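# Seat both hinge pins of a half-hung door

## Task

The arm bases sit in the scene frame (metres; heading in degrees counter-clockwise from +x) at arm1 x=-0.36 y=+0.63 z=+0.80 heading -82, arm2 x=+0.16 y=+0.61 z=+0.79 heading -97, and arm3 x=+0.57 y=-0.34 z=+0.73 heading +180. A door currently hangs from a single hinge pin; complete its hanging. It counts as done only when both hinge pins are fully inserted, no block is anywhere near the door, and all of this holds without a robot supporting it. Any number of the arms may help. At the end, open the grippers and move the arms away.

## Robot and tools

SETUP. Three identical i2rt Big YAM arms, named arm1, arm2 and arm3. Each has six revolute joints, a two-finger gripper and one wrist camera. The camera rides on top of the hand and looks toward the fingertips. The hand reaches roughly 1.0 m from the joint1 axis. The arms are not synchronised with one another, and each joint moves at its own speed, so the hand can sweep a wide path between two postures.

FRAMES. There is one shared scene frame. Its origin is on the floor and +z points up. The bases are placed as given in the task. "hand" means the point midway between the fingertips. Along the hand's z axis the fingers point; along its y axis they open and close. joint1 at 0 extends the arm in the direction its base faces.

execute_actions. The argument "actions" is a list holding either one action object or nothing. The action object has keys "arm1", "arm2" and "arm3", each optional. Under each key goes {"joints": {...}}. Inside are named absolute targets, not offsets:
- joint1_rad, -2.879 to 2.879, tolerance 0.045. It turns the whole arm about its base; positive is counter-clockwise seen from above.
- joint2_rad, 0 to 3.141, tolerance 0.14. Shoulder: 0 has the upper arm pointing back and near level; larger values lift it and then bring it forward.
- joint3_rad, 0 to 3.019, tolerance 0.09. Elbow: 0 is folded; larger values open it.
- joint4_rad, -1.692 to 1.57, tolerance 0.055. Hand pitch; positive tips the fingers up.
- joint5_rad, -1.57 to 1.57, tolerance 0.03. Sideways swing of the hand; positive goes to the arm's right.
- joint6_rad, -2.094 to 2.094, tolerance 0.035. Hand roll; positive is clockwise seen from behind the hand.
- gripper_m, 0 to 0.093, tolerance 0.003. Fingertip gap in metres. Each finger pad can squeeze at about 50 to 62 N, and some grippers manage less.
Joints are in radians. Any joint or arm you omit keeps its previous target and may still be pushing. All named motions begin together, and one action runs at most 15 s. An unknown key or an out-of-range number rejects the whole call, and then nothing moves. "cameras" picks which images come back: arm1_cam_wrist, arm2_cam_wrist, arm3_cam_wrist or "all". Null or omitted gives all; [] gives none. An empty actions list just reports the state and the images.

wait: "seconds", 0 to 10. Nothing new is commanded, and it returns the same kind of report.
zoom_image: "camera" plus "region" [x0, y0, x1, y1] in image pixels. The origin is the top-left corner, and the region can be at most 504x504. It only works on a camera present in the latest full result. The images are 672x504.
read_manual: returns only licence text. It is not needed.
finished_scene: "scene" is the number of the current scene. It ends that scene for good, so call it only after everything is settled and the arms have released and moved clear.

READING RESULTS. joint_positions are the measured joint values. joint_status tells how each commanded joint ended:
- "off_target" means it stopped short and may still be pushing.
- "contact_stop" or "time_out" means it now holds where it stopped. A joint that timed out may still press toward a target close to its old one, and on_its_own will list it.
- "not_followed" means a built-in self- and inter-arm collision check refused the arm's joint targets. A gripper target in the same action still runs. The refused targets may be retried on later actions until they pass. A call without an action never shows this, even if the arm is still being held back.
on_its_own covers anything this call did not command. Its "held at" value is the target being held, not the joint's position. To relieve a joint that is pushing, command it to its reported position. Tiny target changes may produce no motion. Any stop reported in a result cancels the remaining execute_actions, wait and finished_scene calls in that same reply.

CAMERAS. The calibration block gives intrinsics K, distortion D, T_world_to_cam (scene frame to camera) and pos_world for each wrist camera. Each camera can be off by about 0.5% in focal length, 1.5 px in principal point, 0.5° and 2.5 mm in pose. Joint reading errors make a wrist camera's pose worse still. The pose updates as its arm moves, and a result lists any camera whose numbers changed.

CAUTIONS. The arms do not halt when they touch something; they keep pushing and can push hard. If two robots are forced together hard, the run fails and stops, and a hard hit can do the same. Nothing in the state reports robot-to-robot contact. The collision check can react too late, and between arms it ignores fingers, gripper housings and wrist cameras. Contact through an object does not count. Never knock objects over or push them out of the work area, since that fails the task. Avoid drops, slips, slams and heavy shoves. Loose objects may occasionally get nudged by outside forces. Holding loads heats the motors, and this continues while you think. A MOTOR HOT line appears from 85 °C. At 100 °C an OVER-TEMPERATURE FAULT drops that arm until it cools, and its named keys read "limit_stop_at_motor_heat"; resend those targets afterwards. A joint carrying a load sinks if it stops holding. The simulation keeps running while you compose replies, with the robots holding their last command. Shorter robot motion is better.

Each tool is called after "Request:" as name(argument=value, ...) on one line, values as JSON.

## Session

Request:
execute_actions(actions=[])

Scene clock: 0.00 s.
arm1.joint_positions: joint1_rad=-0.366 joint2_rad=+0.638 joint3_rad=+1.684 joint4_rad=-1.177 joint5_rad=+0.116 joint6_rad=-0.047 gripper_m=+0.094
arm1.joint_status: not commanded
arm1.hand: x=-0.4235 y=+0.4474 z=+1.5096 quat_wxyz=(-0.362, -0.599, -0.452, +0.553) (m; scene frame)
arm2.joint_positions: joint1_rad=-0.167 joint2_rad=+0.624 joint3_rad=+1.620 joint4_rad=-1.497 joint5_rad=+0.002 joint6_rad=+0.767 gripper_m=+0.095
arm2.joint_status: not commanded
arm2.hand: x=+0.1092 y=+0.4387 z=+1.3994 quat_wxyz=(-0.436, -0.832, -0.219, +0.265) (m; scene frame)
arm3.joint_positions: joint1_rad=+0.702 joint2_rad=+0.474 joint3_rad=+1.502 joint4_rad=-1.455 joint5_rad=-0.006 joint6_rad=+0.298 gripper_m=+0.094
arm3.joint_status: not commanded
arm3.hand: x=+0.4661 y=-0.4290 z=+1.3169 quat_wxyz=(+0.261, +0.823, +0.168, -0.475) (m; scene frame)
pictures: arm1_cam_wrist, arm2_cam_wrist, arm3_cam_wrist
Images, in order (width x height): arm1_cam_wrist 672x504, arm2_cam_wrist 672x504, arm3_cam_wrist 672x504.

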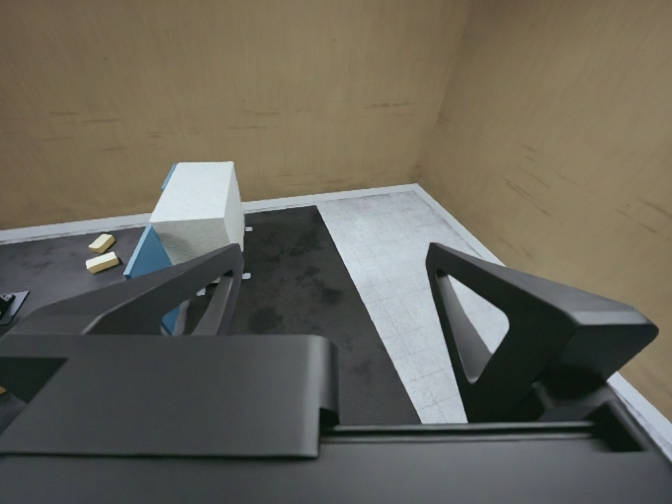

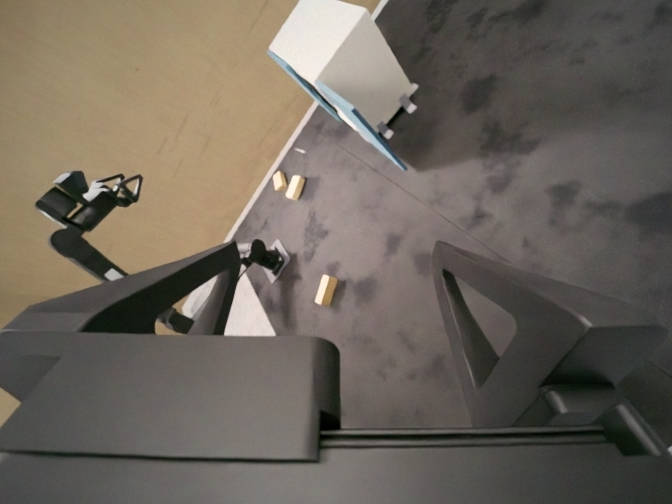

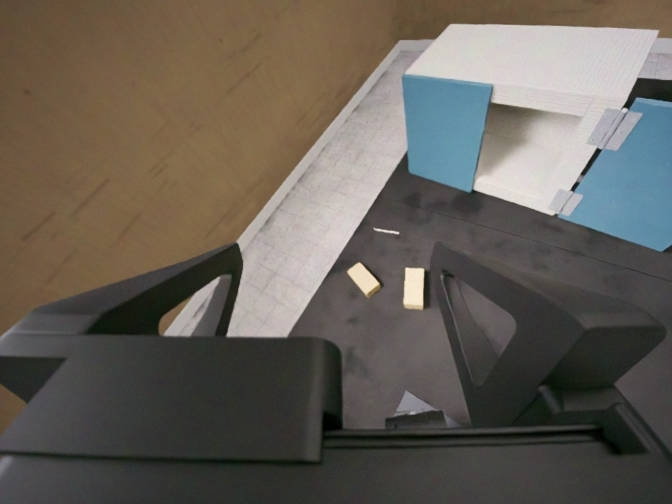

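Request:
zoom_image(camera="arm3_cam_wrist", region=[400, 20, 672, 260])

Request:
zoom_image(camera="arm3_cam_wrist", region=[330, 200, 450, 320])

Request:
zoom_image(camera="arm2_cam_wrist", region=[240, 0, 460, 200])

Region (400, 20, 672, 260) of arm3_cam_wrist's 672x504 image, scaled by 1.853, with more detail than that image has; it fills the top 445 rows of this view, and the rest is white.

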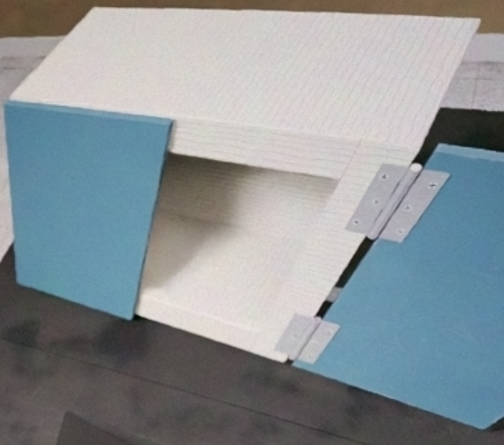

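Region (330, 200, 450, 320) of arm3_cam_wrist's 672x504 image, scaled by 4.200, with more detail than that image has.

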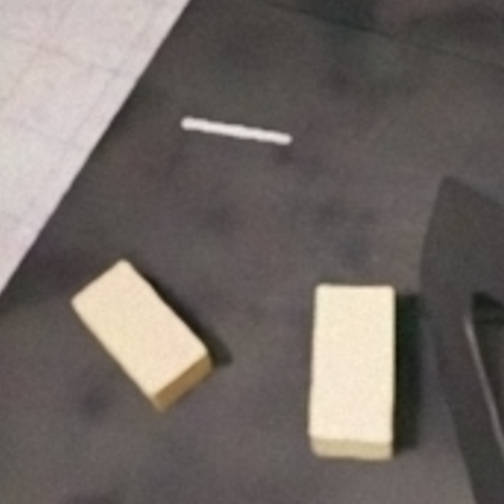

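Region (240, 0, 460, 200) of arm2_cam_wrist's 672x504 image, scaled by 2.291, with more detail than that image has; it fills the top 458 rows of this view, and the rest is white.

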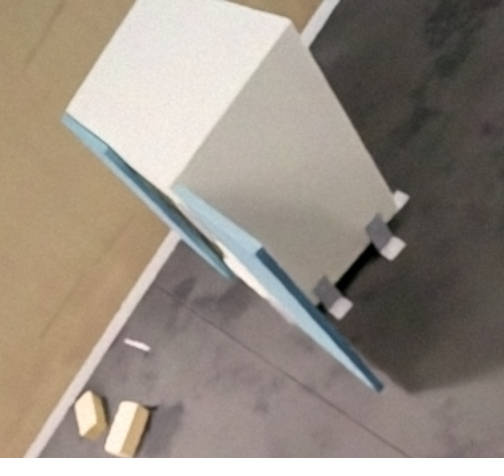

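Request:
execute_actions(actions=[{"arm3":{"joints":{"joint1_rad":-0.16,"joint2_rad":0.62,"joint3_rad":0.25,"joint4_rad":0.4,"joint5_rad":0,"joint6_rad":0}},"arm2":{"joints":{"joint1_rad":-0.1,"joint2_rad":1.1,"joint3_rad":0.9,"joint4_rad":-0.2,"joint5_rad":0,"joint6_rad":0}}}], cameras=["arm2_cam_wrist","arm3_cam_wrist"])

Scene clock: 64.57 s.
arm1.joint_positions: joint1_rad=-0.366 joint2_rad=+0.638 joint3_rad=+1.684 joint4_rad=-1.177 joint5_rad=+0.116 joint6_rad=-0.047 gripper_m=+0.094
arm1.joint_status: not commanded
arm1.hand: x=-0.4235 y=+0.4474 z=+1.5096 quat_wxyz=(-0.362, -0.599, -0.452, +0.553) (m; scene frame)
arm2.joint_positions: joint1_rad=-0.104 joint2_rad=+1.103 joint3_rad=+0.908 joint4_rad=-0.231 joint5_rad=+0.002 joint6_rad=+0.011 gripper_m=+0.095
arm2.joint_status: all done
arm2.hand: x=+0.0460 y=+0.1110 z=+1.1130 quat_wxyz=(-0.339, -0.660, -0.520, +0.422) (m; scene frame)
arm3.joint_positions: joint1_rad=-0.156 joint2_rad=+0.626 joint3_rad=+0.256 joint4_rad=+0.382 joint5_rad=-0.002 joint6_rad=+0.011 gripper_m=+0.094
arm3.joint_status: all done
arm3.hand: x=+0.2180 y=-0.2839 z=+0.9997 quat_wxyz=(-0.052, +0.700, -0.060, -0.710) (m; scene frame)
pictures: arm2_cam_wrist, arm3_cam_wrist
camera_calibration (this result's frames):
arm2_cam_wrist: T_world_to_cam=[[-0.972463, 0.232582, -0.014873, 0.0345546], [0.208991, 0.842024, -0.497311, 0.4558], [-0.103142, -0.486725, -0.867445, 1.1497], [0, 0, 0, 1]] pos_world=[0.0569278, 0.167758, 1.22449]
arm3_cam_wrist: T_world_to_cam=[[0.155147, 0.9878, -0.0134365, 0.257296], [0.563046, -0.0995931, -0.820403, 0.672492], [-0.811732, 0.119717, -0.571628, 0.911281], [0, 0, 0, 1]] pos_world=[0.321154, -0.296277, 1.07609]
Images, in order (width x height): arm2_cam_wrist 672x504, arm3_cam_wrist 672x504.

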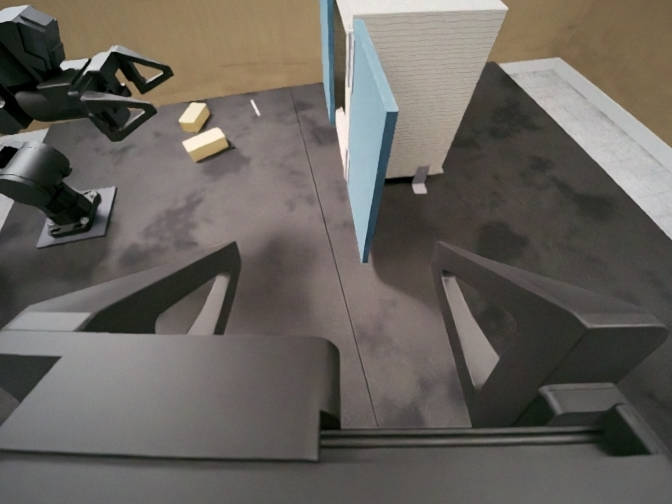

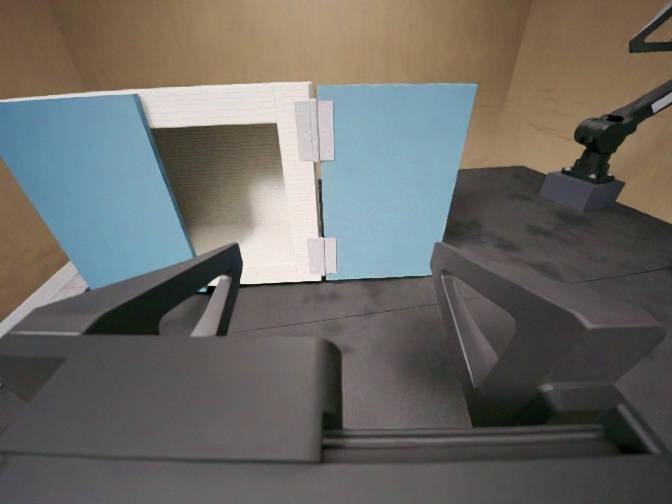

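Request:
zoom_image(camera="arm3_cam_wrist", region=[280, 75, 360, 175])

Request:
zoom_image(camera="arm3_cam_wrist", region=[290, 225, 360, 295])

Region (280, 75, 360, 175) of arm3_cam_wrist's 672x504 image, scaled by 5.040, with more detail than that image has; it fills the left 403 columns of this view, and the rest is white.

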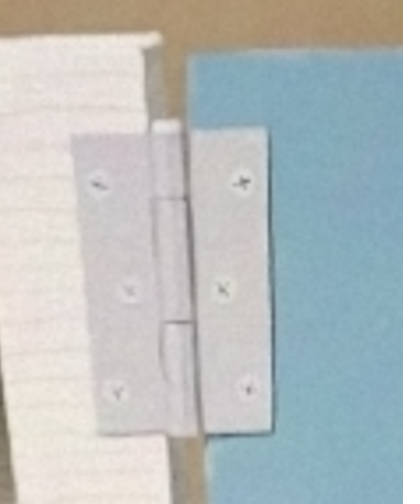

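Region (290, 225, 360, 295) of arm3_cam_wrist's 672x504 image, scaled by 7.200, with more detail than that image has.

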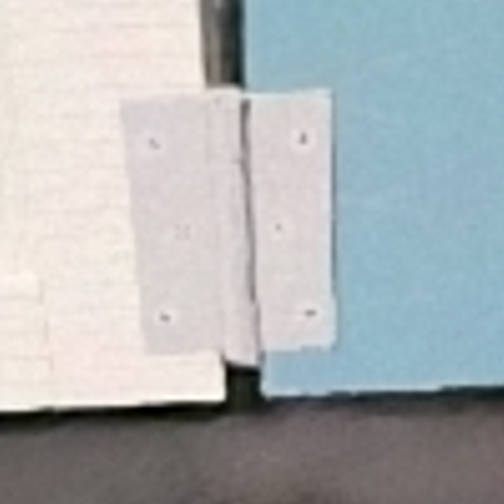

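Request:
execute_actions(actions=[{"arm3":{"joints":{"joint1_rad":0.609,"joint2_rad":1.2,"joint3_rad":1.0,"joint4_rad":-1.0,"joint6_rad":-1.19,"gripper_m":0.06}}}], cameras=[])

Request:
execute_actions(actions=[{"arm3":{"joints":{"joint2_rad":1.805,"joint3_rad":1.38,"joint4_rad":-1.146}}}], cameras=["arm3_cam_wrist"])

Scene clock: 124.90 s.
arm1.joint_positions: joint1_rad=-0.366 joint2_rad=+0.638 joint3_rad=+1.684 joint4_rad=-1.177 joint5_rad=+0.116 joint6_rad=-0.047 gripper_m=+0.094
arm1.joint_status: not commanded
arm1.hand: x=-0.4235 y=+0.4474 z=+1.5096 quat_wxyz=(-0.362, -0.599, -0.452, +0.553) (m; scene frame)
arm2.joint_positions: joint1_rad=-0.104 joint2_rad=+1.103 joint3_rad=+0.908 joint4_rad=-0.231 joint5_rad=+0.002 joint6_rad=+0.011 gripper_m=+0.095
arm2.joint_status: not commanded
arm2.hand: x=+0.0460 y=+0.1110 z=+1.1130 quat_wxyz=(-0.339, -0.660, -0.520, +0.422) (m; scene frame)
arm3.joint_positions: joint1_rad=+0.610 joint2_rad=+1.193 joint3_rad=+0.940 joint4_rad=-0.991 joint5_rad=+0.000 joint6_rad=-1.179 gripper_m=+0.060
arm3.joint_status: all done
arm3.hand: x=+0.2458 y=-0.5651 z=+0.9070 quat_wxyz=(-0.046, +0.620, +0.768, -0.157) (m; scene frame)
pictures: none
No camera images: the call's "cameras" was empty. Leave "cameras" out to get every camera's image.

Scene clock: 126.30 s.
arm1.joint_positions: joint1_rad=-0.366 joint2_rad=+0.638 joint3_rad=+1.684 joint4_rad=-1.177 joint5_rad=+0.116 joint6_rad=-0.047 gripper_m=+0.094
arm1.joint_status: not commanded
arm1.hand: x=-0.4235 y=+0.4474 z=+1.5096 quat_wxyz=(-0.362, -0.599, -0.452, +0.553) (m; scene frame)
arm2.joint_positions: joint1_rad=-0.104 joint2_rad=+1.103 joint3_rad=+0.908 joint4_rad=-0.231 joint5_rad=+0.002 joint6_rad=+0.011 gripper_m=+0.095
arm2.joint_status: not commanded
arm2.hand: x=+0.0460 y=+0.1110 z=+1.1130 quat_wxyz=(-0.339, -0.660, -0.520, +0.422) (m; scene frame)
arm3.joint_positions: joint1_rad=+0.610 joint2_rad=+1.817 joint3_rad=+1.339 joint4_rad=-1.138 joint5_rad=+0.000 joint6_rad=-1.180 gripper_m=+0.060
arm3.joint_status: all done
arm3.hand: x=+0.1521 y=-0.6301 z=+0.7883 quat_wxyz=(+0.007, +0.627, +0.778, +0.021) (m; scene frame)
pictures: arm3_cam_wrist
camera_calibration (this result's frames):
arm3_cam_wrist: T_world_to_cam=[[-0.976421, -0.211294, -0.0442312, 0.0475104], [-0.195736, 0.78014, 0.594196, 0.0562126], [-0.0910437, 0.588844, -0.803103, 1.14684], [0, 0, 0, 1]] pos_world=[0.161806, -0.709126, 0.889733]
Images, in order (width x height): arm3_cam_wrist 672x504.

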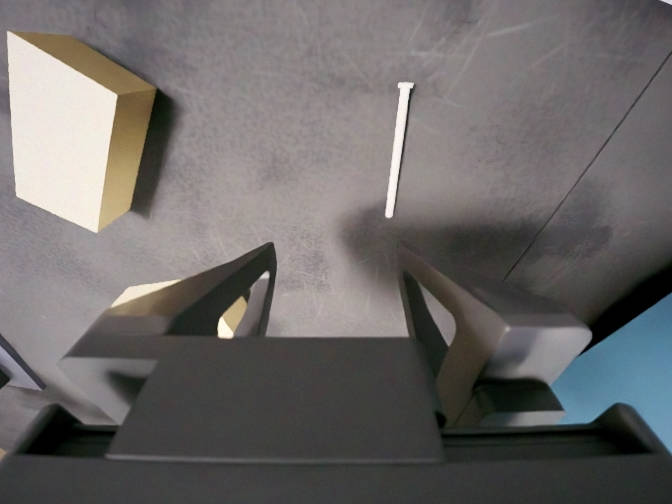

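Request:
execute_actions(actions=[{"arm3":{"joints":{"joint1_rad":0.664,"joint2_rad":1.953,"joint3_rad":1.495,"joint4_rad":-1.052,"joint6_rad":-1.125,"gripper_m":0.04}}}], cameras=["arm3_cam_wrist"])

Scene clock: 148.70 s.
arm1.joint_positions: joint1_rad=-0.366 joint2_rad=+0.638 joint3_rad=+1.684 joint4_rad=-1.177 joint5_rad=+0.116 joint6_rad=-0.047 gripper_m=+0.094
arm1.joint_status: not commanded
arm1.hand: x=-0.4235 y=+0.4474 z=+1.5096 quat_wxyz=(-0.362, -0.599, -0.452, +0.553) (m; scene frame)
arm2.joint_positions: joint1_rad=-0.104 joint2_rad=+1.103 joint3_rad=+0.908 joint4_rad=-0.231 joint5_rad=+0.002 joint6_rad=+0.011 gripper_m=+0.095
arm2.joint_status: not commanded
arm2.hand: x=+0.0460 y=+0.1110 z=+1.1130 quat_wxyz=(-0.339, -0.660, -0.520, +0.422) (m; scene frame)
arm3.joint_positions: joint1_rad=+0.667 joint2_rad=+1.946 joint3_rad=+1.461 joint4_rad=-1.056 joint5_rad=+0.000 joint6_rad=-1.136 gripper_m=+0.040
arm3.joint_status: all done
arm3.hand: x=+0.1210 y=-0.6909 z=+0.7623 quat_wxyz=(-0.003, +0.623, +0.782, -0.015) (m; scene frame)
pictures: arm3_cam_wrist
camera_calibration (this result's frames):
arm3_cam_wrist: T_world_to_cam=[[-0.974397, -0.223547, 0.0240234, -0.057571], [-0.170245, 0.803387, 0.570601, 0.143973], [-0.146856, 0.551902, -0.820876, 1.1537], [0, 0, 0, 1]] pos_world=[0.137842, -0.765268, 0.86628]
Images, in order (width x height): arm3_cam_wrist 672x504.

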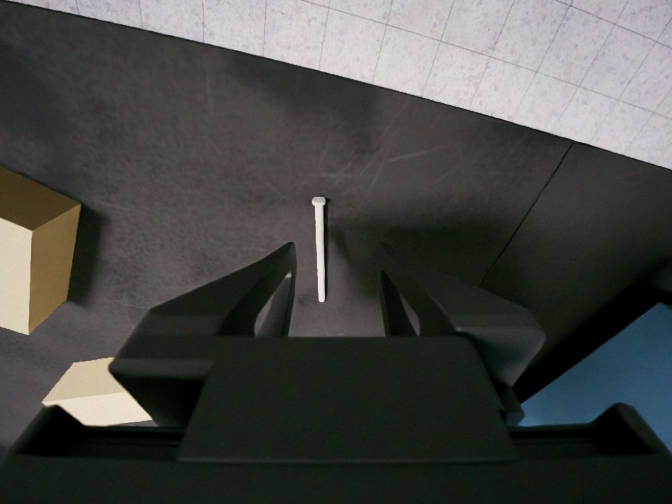

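Request:
execute_actions(actions=[{"arm3":{"joints":{"joint1_rad":0.672,"joint2_rad":1.972,"joint3_rad":1.434,"joint4_rad":-1.032}}}], cameras=["arm3_cam_wrist"])

Scene clock: 170.17 s.
arm1.joint_positions: joint1_rad=-0.366 joint2_rad=+0.638 joint3_rad=+1.684 joint4_rad=-1.177 joint5_rad=+0.116 joint6_rad=-0.047 gripper_m=+0.094
arm1.joint_status: not commanded
arm1.hand: x=-0.4235 y=+0.4474 z=+1.5096 quat_wxyz=(-0.362, -0.599, -0.452, +0.553) (m; scene frame)
arm2.joint_positions: joint1_rad=-0.104 joint2_rad=+1.103 joint3_rad=+0.908 joint4_rad=-0.231 joint5_rad=+0.002 joint6_rad=+0.011 gripper_m=+0.095
arm2.joint_status: not commanded
arm2.hand: x=+0.0460 y=+0.1110 z=+1.1130 quat_wxyz=(-0.339, -0.660, -0.520, +0.422) (m; scene frame)
arm3.joint_positions: joint1_rad=+0.667 joint2_rad=+1.950 joint3_rad=+1.443 joint4_rad=-1.042 joint5_rad=+0.000 joint6_rad=-1.135 gripper_m=+0.040
arm3.joint_status: all done
arm3.hand: x=+0.1242 y=-0.6884 z=+0.7547 quat_wxyz=(-0.003, +0.623, +0.782, -0.012) (m; scene frame)
pictures: arm3_cam_wrist
camera_calibration (this result's frames):
arm3_cam_wrist: T_world_to_cam=[[-0.974584, -0.22326, 0.0184881, -0.0492635], [-0.172701, 0.801312, 0.572777, 0.144109], [-0.142693, 0.555026, -0.819503, 1.1471], [0, 0, 0, 1]] pos_world=[0.140559, -0.763144, 0.858419]
Images, in order (width x height): arm3_cam_wrist 672x504.

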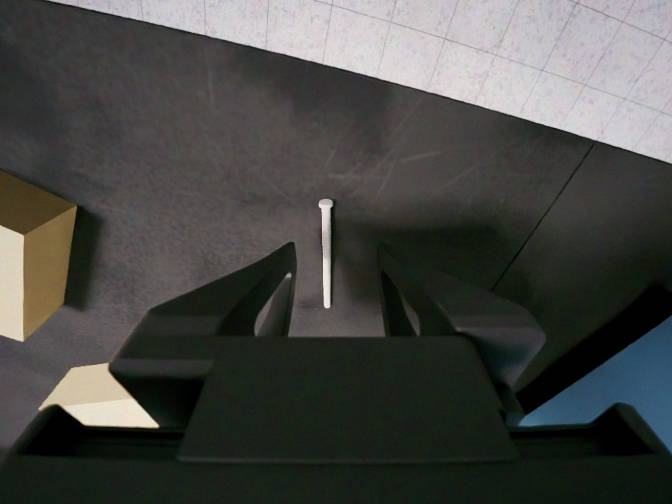

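Request:
execute_actions(actions=[{"arm3":{"joints":{"joint2_rad":1.995,"joint1_rad":0.68}}}], cameras=["arm3_cam_wrist"])

Scene clock: 176.87 s.
arm1.joint_positions: joint1_rad=-0.366 joint2_rad=+0.638 joint3_rad=+1.684 joint4_rad=-1.177 joint5_rad=+0.116 joint6_rad=-0.047 gripper_m=+0.094
arm1.joint_status: not commanded
arm1.hand: x=-0.4235 y=+0.4474 z=+1.5096 quat_wxyz=(-0.362, -0.599, -0.452, +0.553) (m; scene frame)
arm2.joint_positions: joint1_rad=-0.104 joint2_rad=+1.103 joint3_rad=+0.908 joint4_rad=-0.231 joint5_rad=+0.002 joint6_rad=+0.011 gripper_m=+0.095
arm2.joint_status: not commanded
arm2.hand: x=+0.0460 y=+0.1110 z=+1.1130 quat_wxyz=(-0.339, -0.660, -0.520, +0.422) (m; scene frame)
arm3.joint_positions: joint1_rad=+0.672 joint2_rad=+1.977 joint3_rad=+1.443 joint4_rad=-1.042 joint5_rad=+0.000 joint6_rad=-1.135 gripper_m=+0.040
arm3.joint_status: all done
arm3.hand: x=+0.1284 y=-0.6887 z=+0.7398 quat_wxyz=(+0.001, +0.621, +0.784, +0.001) (m; scene frame)
pictures: arm3_cam_wrist
camera_calibration (this result's frames):
arm3_cam_wrist: T_world_to_cam=[[-0.97359, -0.228216, -0.00639512, -0.0301757], [-0.189154, 0.79063, 0.582345, 0.141281], [-0.127844, 0.568175, -0.812917, 1.13796], [0, 0, 0, 1]] pos_world=[0.142827, -0.76515, 0.842603]
Images, in order (width x height): arm3_cam_wrist 672x504.

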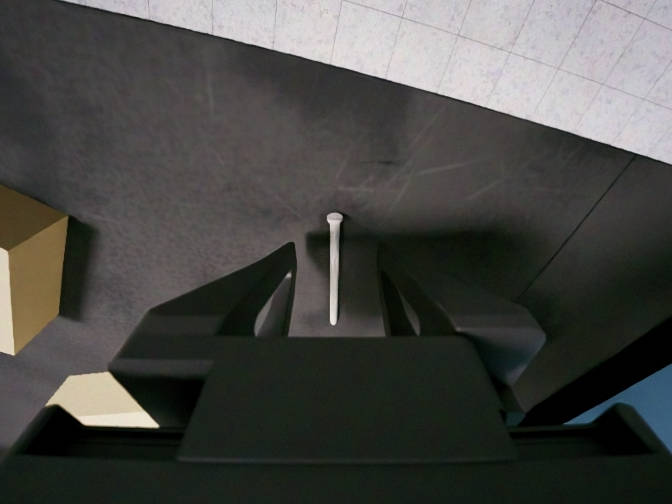

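Request:
execute_actions(actions=[{"arm3":{"joints":{"joint2_rad":2.01}}}], cameras=["arm3_cam_wrist","arm2_cam_wrist"])

Scene clock: 184.40 s.
arm1.joint_positions: joint1_rad=-0.366 joint2_rad=+0.638 joint3_rad=+1.684 joint4_rad=-1.177 joint5_rad=+0.116 joint6_rad=-0.047 gripper_m=+0.094
arm1.joint_status: not commanded
arm1.hand: x=-0.4235 y=+0.4474 z=+1.5096 quat_wxyz=(-0.362, -0.599, -0.452, +0.553) (m; scene frame)
arm2.joint_positions: joint1_rad=-0.104 joint2_rad=+1.103 joint3_rad=+0.908 joint4_rad=-0.231 joint5_rad=+0.002 joint6_rad=+0.011 gripper_m=+0.095
arm2.joint_status: not commanded
arm2.hand: x=+0.0460 y=+0.1110 z=+1.1130 quat_wxyz=(-0.339, -0.660, -0.520, +0.422) (m; scene frame)
arm3.joint_positions: joint1_rad=+0.672 joint2_rad=+1.988 joint3_rad=+1.443 joint4_rad=-1.042 joint5_rad=+0.000 joint6_rad=-1.135 gripper_m=+0.040
arm3.joint_status: all done
arm3.hand: x=+0.1293 y=-0.6879 z=+0.7342 quat_wxyz=(+0.002, +0.621, +0.784, +0.006) (m; scene frame)
pictures: arm2_cam_wrist, arm3_cam_wrist
camera_calibration (this result's frames):
arm2_cam_wrist: T_world_to_cam=[[-0.972463, 0.232582, -0.014873, 0.0345546], [0.208991, 0.842024, -0.497311, 0.4558], [-0.103142, -0.486725, -0.867445, 1.1497], [0, 0, 0, 1]] pos_world=[0.0569278, 0.167758, 1.22449]
arm3_cam_wrist: T_world_to_cam=[[-0.973498, -0.228154, -0.0157291, -0.0221951], [-0.193889, 0.786908, 0.585818, 0.139597], [-0.121279, 0.573342, -0.81029, 1.13392], [0, 0, 0, 1]] pos_world=[0.14298, -0.765037, 0.836673]
Images, in order (width x height): arm2_cam_wrist 672x504, arm3_cam_wrist 672x504.

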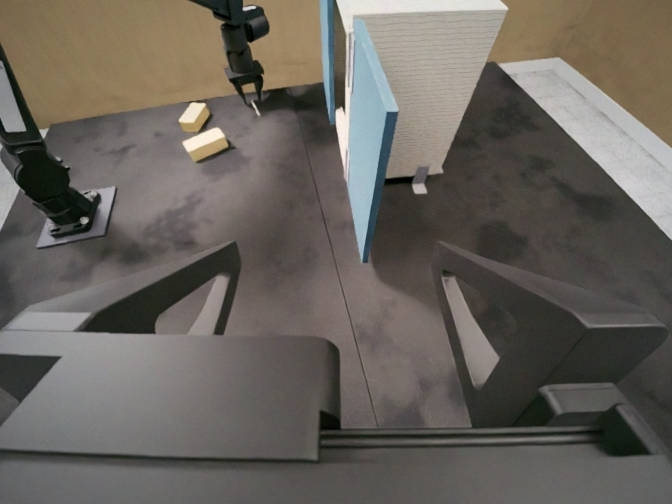

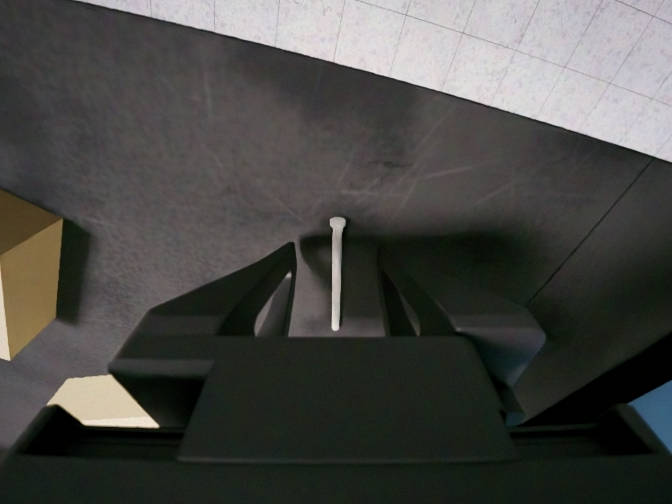

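Request:
execute_actions(actions=[{"arm3":{"joints":{"joint2_rad":2.02}}}], cameras=["arm3_cam_wrist"])

Scene clock: 187.93 s.
arm1.joint_positions: joint1_rad=-0.366 joint2_rad=+0.638 joint3_rad=+1.684 joint4_rad=-1.177 joint5_rad=+0.116 joint6_rad=-0.047 gripper_m=+0.094
arm1.joint_status: not commanded
arm1.hand: x=-0.4235 y=+0.4474 z=+1.5096 quat_wxyz=(-0.362, -0.599, -0.452, +0.553) (m; scene frame)
arm2.joint_positions: joint1_rad=-0.104 joint2_rad=+1.103 joint3_rad=+0.908 joint4_rad=-0.231 joint5_rad=+0.002 joint6_rad=+0.011 gripper_m=+0.095
arm2.joint_status: not commanded
arm2.hand: x=+0.0460 y=+0.1110 z=+1.1130 quat_wxyz=(-0.339, -0.660, -0.520, +0.422) (m; scene frame)
arm3.joint_positions: joint1_rad=+0.672 joint2_rad=+1.997 joint3_rad=+1.443 joint4_rad=-1.042 joint5_rad=+0.000 joint6_rad=-1.135 gripper_m=+0.040
arm3.joint_status: all done
arm3.hand: x=+0.1303 y=-0.6872 z=+0.7291 quat_wxyz=(+0.003, +0.621, +0.784, +0.011) (m; scene frame)
pictures: arm3_cam_wrist
camera_calibration (this result's frames):
arm3_cam_wrist: T_world_to_cam=[[-0.973346, -0.228044, -0.0243703, -0.0148253], [-0.198298, 0.783442, 0.588978, 0.138093], [-0.11522, 0.578112, -0.807781, 1.13011], [0, 0, 0, 1]] pos_world=[0.143165, -0.764898, 0.831185]
Images, in order (width x height): arm3_cam_wrist 672x504.

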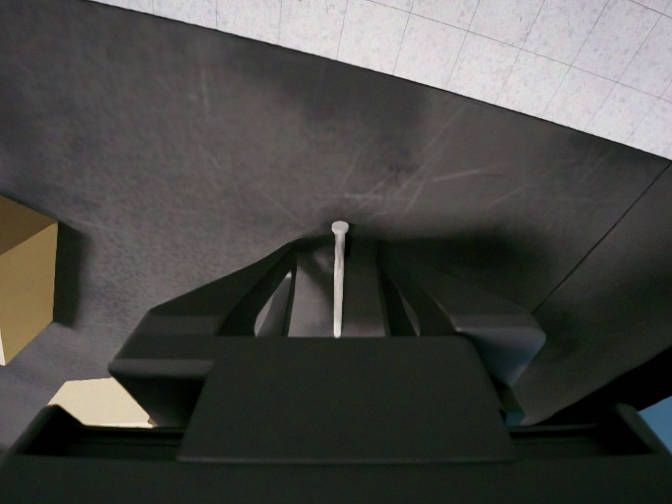

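Shadow meets the tip; close.

Request:
execute_actions(actions=[{"arm3":{"joints":{"gripper_m":0.0}}}], cameras=["arm3_cam_wrist"])

Scene clock: 191.77 s.
arm1.joint_positions: joint1_rad=-0.366 joint2_rad=+0.638 joint3_rad=+1.684 joint4_rad=-1.177 joint5_rad=+0.116 joint6_rad=-0.047 gripper_m=+0.094
arm1.joint_status: not commanded
arm1.hand: x=-0.4235 y=+0.4474 z=+1.5096 quat_wxyz=(-0.362, -0.599, -0.452, +0.553) (m; scene frame)
arm2.joint_positions: joint1_rad=-0.104 joint2_rad=+1.103 joint3_rad=+0.908 joint4_rad=-0.231 joint5_rad=+0.002 joint6_rad=+0.011 gripper_m=+0.095
arm2.joint_status: not commanded
arm2.hand: x=+0.0460 y=+0.1110 z=+1.1130 quat_wxyz=(-0.339, -0.660, -0.520, +0.422) (m; scene frame)
arm3.joint_positions: joint1_rad=+0.672 joint2_rad=+1.997 joint3_rad=+1.443 joint4_rad=-1.042 joint5_rad=+0.000 joint6_rad=-1.135 gripper_m=+0.002
arm3.joint_status: all done
arm3.hand: x=+0.1303 y=-0.6872 z=+0.7291 quat_wxyz=(+0.003, +0.621, +0.784, +0.011) (m; scene frame)
pictures: arm3_cam_wrist
camera_calibration (this result's frames):
arm3_cam_wrist: T_world_to_cam=[[-0.973346, -0.228044, -0.0243703, -0.0148253], [-0.198298, 0.783442, 0.588978, 0.138093], [-0.11522, 0.578112, -0.807781, 1.13011], [0, 0, 0, 1]] pos_world=[0.143165, -0.764898, 0.831185]
Images, in order (width x height): arm3_cam_wrist 672x504.

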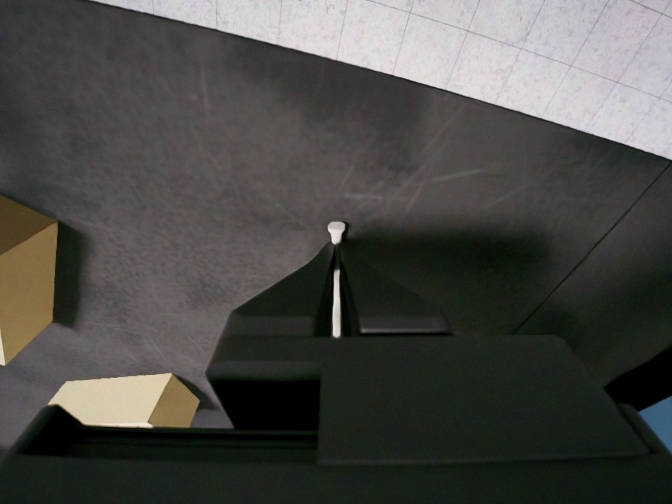

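Request:
execute_actions(actions=[{"arm3":{"joints":{"gripper_m":0.02}}}], cameras=[])

Request:
execute_actions(actions=[{"arm3":{"joints":{"joint2_rad":2.03}}}], cameras=["arm3_cam_wrist"])

Scene clock: 196.00 s.
arm1.joint_positions: joint1_rad=-0.366 joint2_rad=+0.638 joint3_rad=+1.684 joint4_rad=-1.177 joint5_rad=+0.116 joint6_rad=-0.047 gripper_m=+0.094
arm1.joint_status: not commanded
arm1.hand: x=-0.4235 y=+0.4474 z=+1.5096 quat_wxyz=(-0.362, -0.599, -0.452, +0.553) (m; scene frame)
arm2.joint_positions: joint1_rad=-0.104 joint2_rad=+1.103 joint3_rad=+0.908 joint4_rad=-0.231 joint5_rad=+0.002 joint6_rad=+0.011 gripper_m=+0.095
arm2.joint_status: not commanded
arm2.hand: x=+0.0460 y=+0.1110 z=+1.1130 quat_wxyz=(-0.339, -0.660, -0.520, +0.422) (m; scene frame)
arm3.joint_positions: joint1_rad=+0.672 joint2_rad=+1.997 joint3_rad=+1.443 joint4_rad=-1.042 joint5_rad=+0.000 joint6_rad=-1.135 gripper_m=+0.020
arm3.joint_status: all done
arm3.hand: x=+0.1303 y=-0.6872 z=+0.7291 quat_wxyz=(+0.003, +0.621, +0.784, +0.011) (m; scene frame)
pictures: none
No camera images: the call's "cameras" was empty. Leave "cameras" out to get every camera's image.

Scene clock: 196.47 s.
arm1.joint_positions: joint1_rad=-0.366 joint2_rad=+0.638 joint3_rad=+1.684 joint4_rad=-1.177 joint5_rad=+0.116 joint6_rad=-0.047 gripper_m=+0.094
arm1.joint_status: not commanded
arm1.hand: x=-0.4235 y=+0.4474 z=+1.5096 quat_wxyz=(-0.362, -0.599, -0.452, +0.553) (m; scene frame)
arm2.joint_positions: joint1_rad=-0.104 joint2_rad=+1.103 joint3_rad=+0.908 joint4_rad=-0.231 joint5_rad=+0.002 joint6_rad=+0.011 gripper_m=+0.095
arm2.joint_status: not commanded
arm2.hand: x=+0.0460 y=+0.1110 z=+1.1130 quat_wxyz=(-0.339, -0.660, -0.520, +0.422) (m; scene frame)
arm3.joint_positions: joint1_rad=+0.672 joint2_rad=+2.001 joint3_rad=+1.443 joint4_rad=-1.041 joint5_rad=+0.000 joint6_rad=-1.135 gripper_m=+0.020
arm3.joint_status: all done
arm3.hand: x=+0.1305 y=-0.6870 z=+0.7271 quat_wxyz=(+0.003, +0.621, +0.784, +0.012) (m; scene frame)
pictures: arm3_cam_wrist
camera_calibration (this result's frames):
arm3_cam_wrist: T_world_to_cam=[[-0.97337, -0.227627, -0.0271312, -0.012298], [-0.199412, 0.782401, 0.589986, 0.1379], [-0.113069, 0.579685, -0.806958, 1.12857], [0, 0, 0, 1]] pos_world=[0.143134, -0.764906, 0.829014]
Images, in order (width x height): arm3_cam_wrist 672x504.

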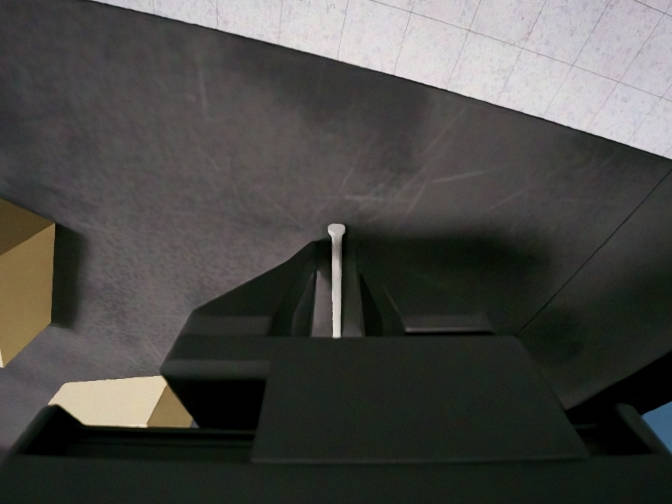

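Contact with table at 0.727. Close.

Request:
execute_actions(actions=[{"arm3":{"joints":{"gripper_m":0.0,"joint2_rad":2.015}}}], cameras=["arm3_cam_wrist"])

Scene clock: 199.93 s.
arm1.joint_positions: joint1_rad=-0.366 joint2_rad=+0.638 joint3_rad=+1.684 joint4_rad=-1.177 joint5_rad=+0.116 joint6_rad=-0.047 gripper_m=+0.094
arm1.joint_status: not commanded
arm1.hand: x=-0.4235 y=+0.4474 z=+1.5096 quat_wxyz=(-0.362, -0.599, -0.452, +0.553) (m; scene frame)
arm2.joint_positions: joint1_rad=-0.104 joint2_rad=+1.103 joint3_rad=+0.908 joint4_rad=-0.231 joint5_rad=+0.002 joint6_rad=+0.011 gripper_m=+0.095
arm2.joint_status: not commanded
arm2.hand: x=+0.0460 y=+0.1110 z=+1.1130 quat_wxyz=(-0.339, -0.660, -0.520, +0.422) (m; scene frame)
arm3.joint_positions: joint1_rad=+0.672 joint2_rad=+2.001 joint3_rad=+1.443 joint4_rad=-1.040 joint5_rad=+0.000 joint6_rad=-1.135 gripper_m=+0.002
arm3.joint_status: all done
arm3.hand: x=+0.1304 y=-0.6871 z=+0.7271 quat_wxyz=(+0.003, +0.621, +0.784, +0.012) (m; scene frame)
pictures: arm3_cam_wrist
camera_calibration (this result's frames):
arm3_cam_wrist: T_world_to_cam=[[-0.973387, -0.227639, -0.0264401, -0.0129766], [-0.199058, 0.782679, 0.589736, 0.138291], [-0.113553, 0.579304, -0.807163, 1.12857], [0, 0, 0, 1]] pos_world=[0.143048, -0.764974, 0.829038]
Images, in order (width x height): arm3_cam_wrist 672x504.

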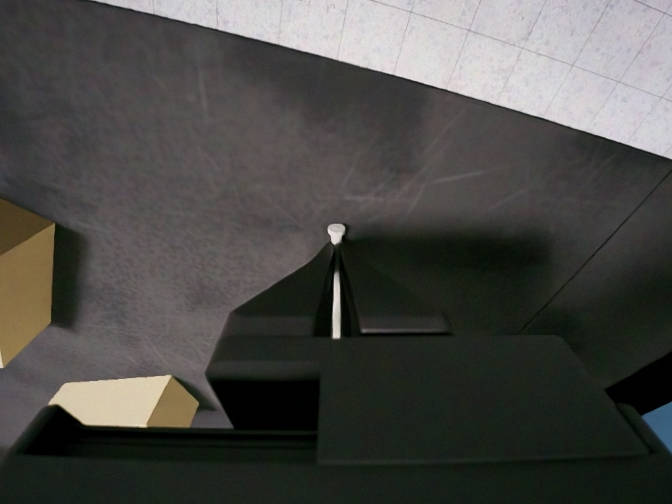

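Request:
execute_actions(actions=[{"arm3":{"joints":{"joint2_rad":1.5,"joint3_rad":1.1}}}], cameras=["arm3_cam_wrist"])

Scene clock: 213.27 s.
arm1.joint_positions: joint1_rad=-0.366 joint2_rad=+0.638 joint3_rad=+1.684 joint4_rad=-1.177 joint5_rad=+0.116 joint6_rad=-0.047 gripper_m=+0.094
arm1.joint_status: not commanded
arm1.hand: x=-0.4235 y=+0.4474 z=+1.5096 quat_wxyz=(-0.362, -0.599, -0.452, +0.553) (m; scene frame)
arm2.joint_positions: joint1_rad=-0.104 joint2_rad=+1.103 joint3_rad=+0.908 joint4_rad=-0.231 joint5_rad=+0.002 joint6_rad=+0.011 gripper_m=+0.095
arm2.joint_status: not commanded
arm2.hand: x=+0.0460 y=+0.1110 z=+1.1130 quat_wxyz=(-0.339, -0.660, -0.520, +0.422) (m; scene frame)
arm3.joint_positions: joint1_rad=+0.672 joint2_rad=+1.485 joint3_rad=+1.110 joint4_rad=-1.033 joint5_rad=+0.000 joint6_rad=-1.135 gripper_m=+0.002
arm3.joint_status: all done
arm3.hand: x=+0.2143 y=-0.6210 z=+0.8597 quat_wxyz=(-0.019, +0.619, +0.781, -0.080) (m; scene frame)
pictures: arm3_cam_wrist
camera_calibration (this result's frames):
arm3_cam_wrist: T_world_to_cam=[[-0.964629, -0.220121, 0.145041, -0.0573779], [-0.115735, 0.847989, 0.517224, 0.110039], [-0.236845, 0.482143, -0.84347, 1.20412], [0, 0, 0, 1]] pos_world=[0.242577, -0.686501, 0.967049]
Images, in order (width x height): arm3_cam_wrist 672x504.

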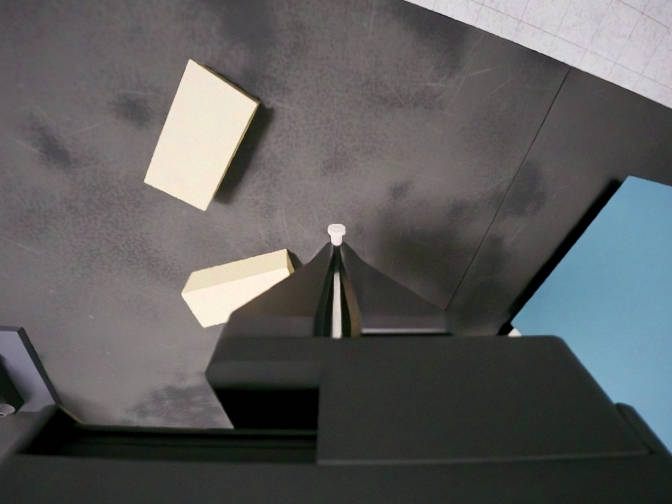

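Request:
execute_actions(actions=[{"arm3":{"joints":{"joint1_rad":-0.115,"joint2_rad":1.2,"joint3_rad":0.8,"joint4_rad":0.5,"joint6_rad":0.01}},"arm2":{"joints":{"joint1_rad":-0.126,"joint2_rad":1.6,"joint4_rad":1.44,"gripper_m":0.0}}}], cameras=[])

Request:
execute_actions(actions=[{"arm3":{"joints":{"joint2_rad":1.669,"joint3_rad":0.695,"joint4_rad":0.965}},"arm2":{"joints":{"joint2_rad":2.22,"joint3_rad":0.93}}}], cameras=["arm2_cam_wrist","arm3_cam_wrist"])

Scene clock: 252.93 s.
arm1.joint_positions: joint1_rad=-0.366 joint2_rad=+0.638 joint3_rad=+1.684 joint4_rad=-1.177 joint5_rad=+0.116 joint6_rad=-0.047 gripper_m=+0.094
arm1.joint_status: not commanded
arm1.hand: x=-0.4235 y=+0.4474 z=+1.5096 quat_wxyz=(-0.362, -0.599, -0.452, +0.553) (m; scene frame)
arm2.joint_positions: joint1_rad=-0.121 joint2_rad=+1.611 joint3_rad=+0.896 joint4_rad=+1.414 joint5_rad=+0.002 joint6_rad=+0.010 gripper_m=+0.001
arm2.joint_status: all done
arm2.hand: x=+0.0207 y=+0.0437 z=+1.2036 quat_wxyz=(-0.563, -0.334, -0.258, +0.710) (m; scene frame)
arm3.joint_positions: joint1_rad=-0.116 joint2_rad=+1.198 joint3_rad=+0.812 joint4_rad=+0.482 joint5_rad=+0.000 joint6_rad=-0.001 gripper_m=+0.002
arm3.joint_status: all done
arm3.hand: x=+0.0286 y=-0.2743 z=+1.1153 quat_wxyz=(-0.045, +0.671, -0.041, -0.739) (m; scene frame)
pictures: none
No camera images: the call's "cameras" was empty. Leave "cameras" out to get every camera's image.

Scene clock: 254.37 s.
arm1.joint_positions: joint1_rad=-0.366 joint2_rad=+0.638 joint3_rad=+1.684 joint4_rad=-1.177 joint5_rad=+0.116 joint6_rad=-0.047 gripper_m=+0.094
arm1.joint_status: not commanded
arm1.hand: x=-0.4235 y=+0.4474 z=+1.5096 quat_wxyz=(-0.362, -0.599, -0.452, +0.553) (m; scene frame)
arm2.joint_positions: joint1_rad=-0.121 joint2_rad=+2.220 joint3_rad=+0.910 joint4_rad=+1.426 joint5_rad=+0.002 joint6_rad=+0.010 gripper_m=+0.001
arm2.joint_status: all done
arm2.hand: x=+0.0050 y=-0.0205 z=+0.8402 quat_wxyz=(-0.464, -0.526, -0.407, +0.586) (m; scene frame)
arm3.joint_positions: joint1_rad=-0.116 joint2_rad=+1.671 joint3_rad=+0.697 joint4_rad=+0.947 joint5_rad=+0.000 joint6_rad=-0.001 gripper_m=+0.002
arm3.joint_status: all done
arm3.hand: x=-0.0134 y=-0.2696 z=+0.9055 quat_wxyz=(-0.042, +0.715, -0.044, -0.696) (m; scene frame)
pictures: arm2_cam_wrist, arm3_cam_wrist
camera_calibration (this result's frames):
arm2_cam_wrist: T_world_to_cam=[[-0.97069, 0.239688, -0.0176267, 0.0236958], [0.131427, 0.467989, -0.873907, 0.748569], [-0.201216, -0.850609, -0.485774, 0.517162], [0, 0, 0, 1]] pos_world=[0.0286799, 0.083901, 0.905821]
arm3_cam_wrist: T_world_to_cam=[[0.118274, 0.992979, -0.00212583, 0.268469], [0.599006, -0.0730549, -0.797405, 0.713706], [-0.791961, 0.0930388, -0.603441, 0.689714], [0, 0, 0, 1]] pos_world=[0.086959, -0.278615, 0.985885]
Images, in order (width x height): arm2_cam_wrist 672x504, arm3_cam_wrist 672x504.

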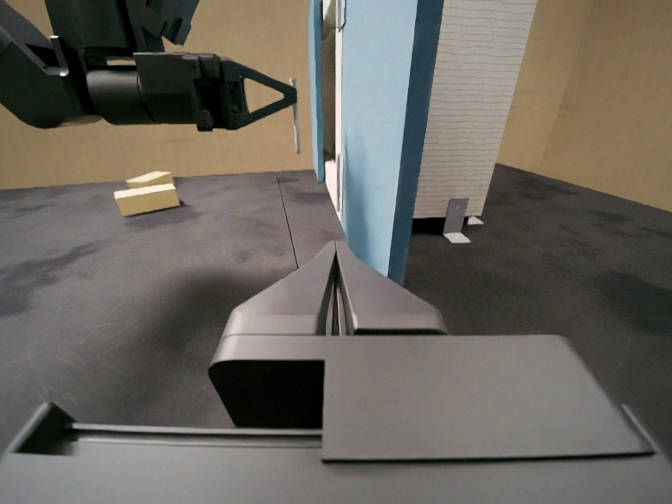

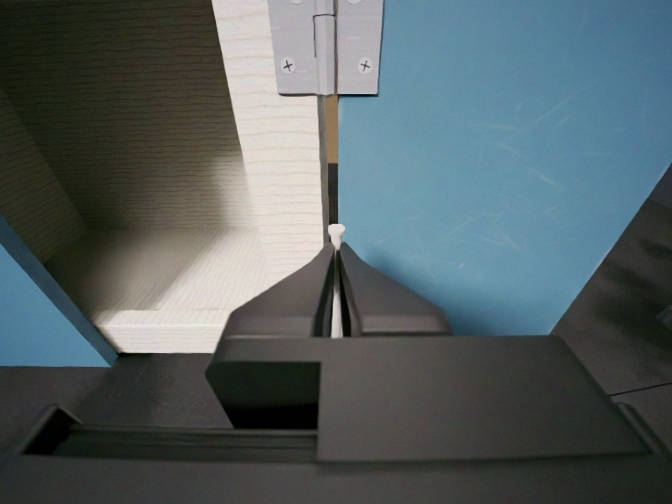

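Request:
zoom_image(camera="arm2_cam_wrist", region=[230, 0, 400, 230])

Region (230, 0, 400, 230) of arm2_cam_wrist's 672x504 image, scaled by 2.191, with more detail than that image has; it fills the left 373 columns of this view, and the rest is white.

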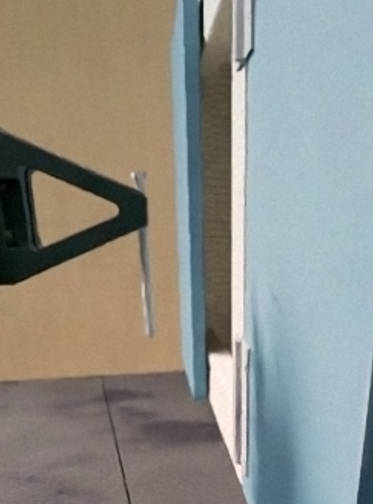

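Request:
execute_actions(actions=[{"arm3":{"joints":{"joint1_rad":-0.1,"joint2_rad":1.742,"joint3_rad":0.85,"joint4_rad":0.886}}}], cameras=["arm2_cam_wrist","arm3_cam_wrist"])

Request:
zoom_image(camera="arm2_cam_wrist", region=[280, 50, 400, 230])

Scene clock: 274.43 s.
arm1.joint_positions: joint1_rad=-0.366 joint2_rad=+0.638 joint3_rad=+1.684 joint4_rad=-1.177 joint5_rad=+0.116 joint6_rad=-0.047 gripper_m=+0.094
arm1.joint_status: not commanded
arm1.hand: x=-0.4235 y=+0.4474 z=+1.5096 quat_wxyz=(-0.362, -0.599, -0.452, +0.553) (m; scene frame)
arm2.joint_positions: joint1_rad=-0.121 joint2_rad=+2.220 joint3_rad=+0.910 joint4_rad=+1.426 joint5_rad=+0.002 joint6_rad=+0.010 gripper_m=+0.001
arm2.joint_status: not commanded
arm2.hand: x=+0.0050 y=-0.0205 z=+0.8402 quat_wxyz=(-0.464, -0.526, -0.407, +0.586) (m; scene frame)
arm3.joint_positions: joint1_rad=-0.107 joint2_rad=+1.740 joint3_rad=+0.812 joint4_rad=+0.892 joint5_rad=+0.000 joint6_rad=-0.001 gripper_m=+0.002
arm3.joint_status: all done
arm3.hand: x=-0.0533 y=-0.2705 z=+0.9061 quat_wxyz=(-0.039, +0.718, -0.041, -0.694) (m; scene frame)
pictures: arm2_cam_wrist, arm3_cam_wrist
camera_calibration (this result's frames):
arm2_cam_wrist: T_world_to_cam=[[-0.97069, 0.239688, -0.0176267, 0.0236958], [0.131427, 0.467989, -0.873907, 0.748569], [-0.201216, -0.850609, -0.485774, 0.517162], [0, 0, 0, 1]] pos_world=[0.0286799, 0.083901, 0.905821]
arm3_cam_wrist: T_world_to_cam=[[0.109179, 0.99402, -0.00214321, 0.273895], [0.605365, -0.0682007, -0.793021, 0.735705], [-0.788425, 0.085284, -0.609191, 0.661857], [0, 0, 0, 1]] pos_world=[0.0465511, -0.278527, 0.987214]
Images, in order (width x height): arm2_cam_wrist 672x504, arm3_cam_wrist 672x504.

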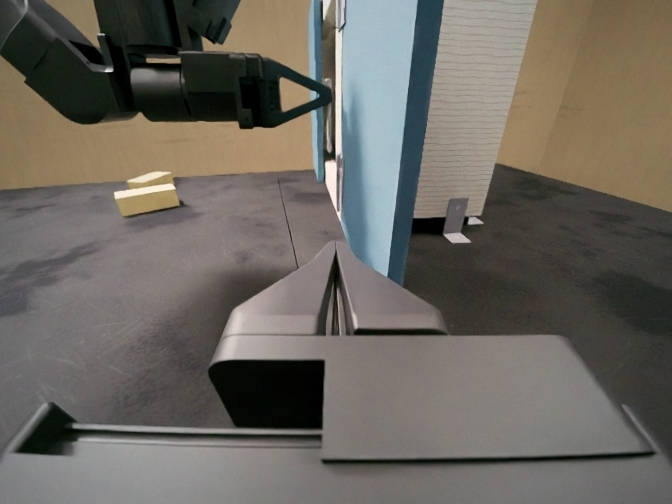

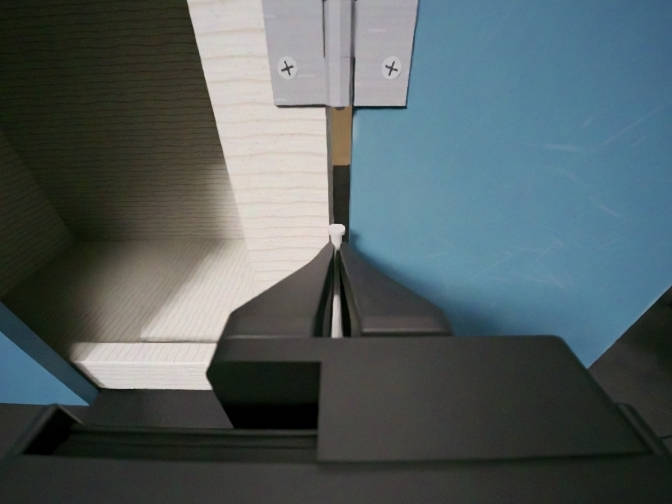

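Region (280, 50, 400, 230) of arm2_cam_wrist's 672x504 image, scaled by 2.800, with more detail than that image has.

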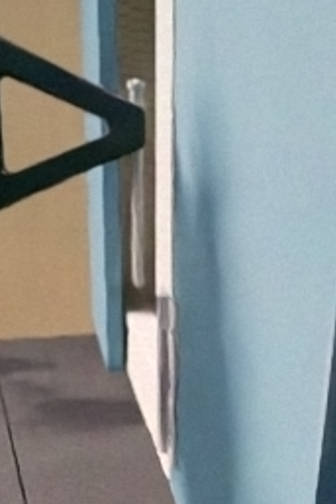

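Request:
execute_actions(actions=[{"arm2":{"joints":{"joint1_rad":-0.04,"joint2_rad":2.36,"joint3_rad":1.38,"joint4_rad":1.12,"joint5_rad":0.3}}}], cameras=["arm2_cam_wrist"])

Scene clock: 301.50 s.
arm1.joint_positions: joint1_rad=-0.366 joint2_rad=+0.638 joint3_rad=+1.684 joint4_rad=-1.177 joint5_rad=+0.116 joint6_rad=-0.047 gripper_m=+0.094
arm1.joint_status: not commanded
arm1.hand: x=-0.4235 y=+0.4474 z=+1.5096 quat_wxyz=(-0.362, -0.599, -0.452, +0.553) (m; scene frame)
arm2.joint_positions: joint1_rad=-0.034 joint2_rad=+2.361 joint3_rad=+1.357 joint4_rad=+1.142 joint5_rad=+0.297 joint6_rad=+0.010 gripper_m=+0.001
arm2.joint_status: all done
arm2.hand: x=-0.0098 y=-0.1546 z=+0.8491 quat_wxyz=(-0.415, -0.568, -0.335, +0.628) (m; scene frame)
arm3.joint_positions: joint1_rad=-0.107 joint2_rad=+1.740 joint3_rad=+0.812 joint4_rad=+0.892 joint5_rad=+0.000 joint6_rad=-0.001 gripper_m=+0.002
arm3.joint_status: not commanded
arm3.hand: x=-0.0533 y=-0.2705 z=+0.9061 quat_wxyz=(-0.039, +0.718, -0.041, -0.694) (m; scene frame)
pictures: arm2_cam_wrist
camera_calibration (this result's frames):
arm2_cam_wrist: T_world_to_cam=[[-0.899722, 0.432682, -0.0573282, 0.105887], [0.250122, 0.403492, -0.880133, 0.817482], [-0.357686, -0.806214, -0.471254, 0.397422], [0, 0, 0, 1]] pos_world=[0.0329509, -0.055256, 0.91285]
Images, in order (width x height): arm2_cam_wrist 672x504.

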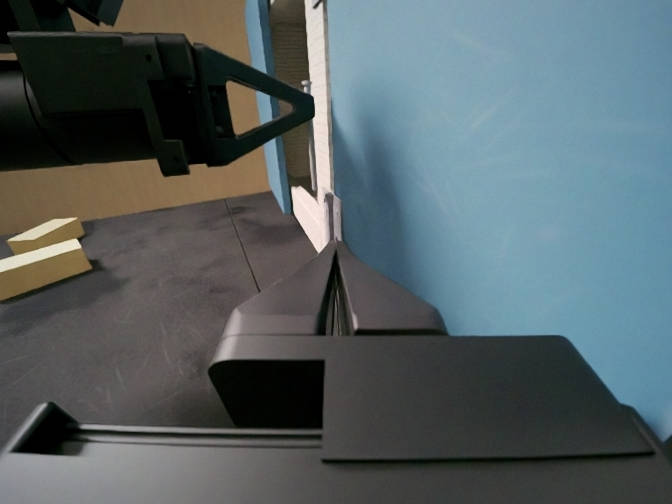

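Request:
zoom_image(camera="arm2_cam_wrist", region=[285, 160, 365, 250])

Region (285, 160, 365, 250) of arm2_cam_wrist's 672x504 image, scaled by 5.600, with more detail than that image has.

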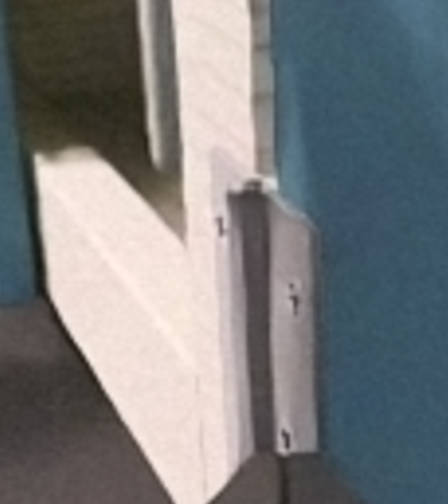

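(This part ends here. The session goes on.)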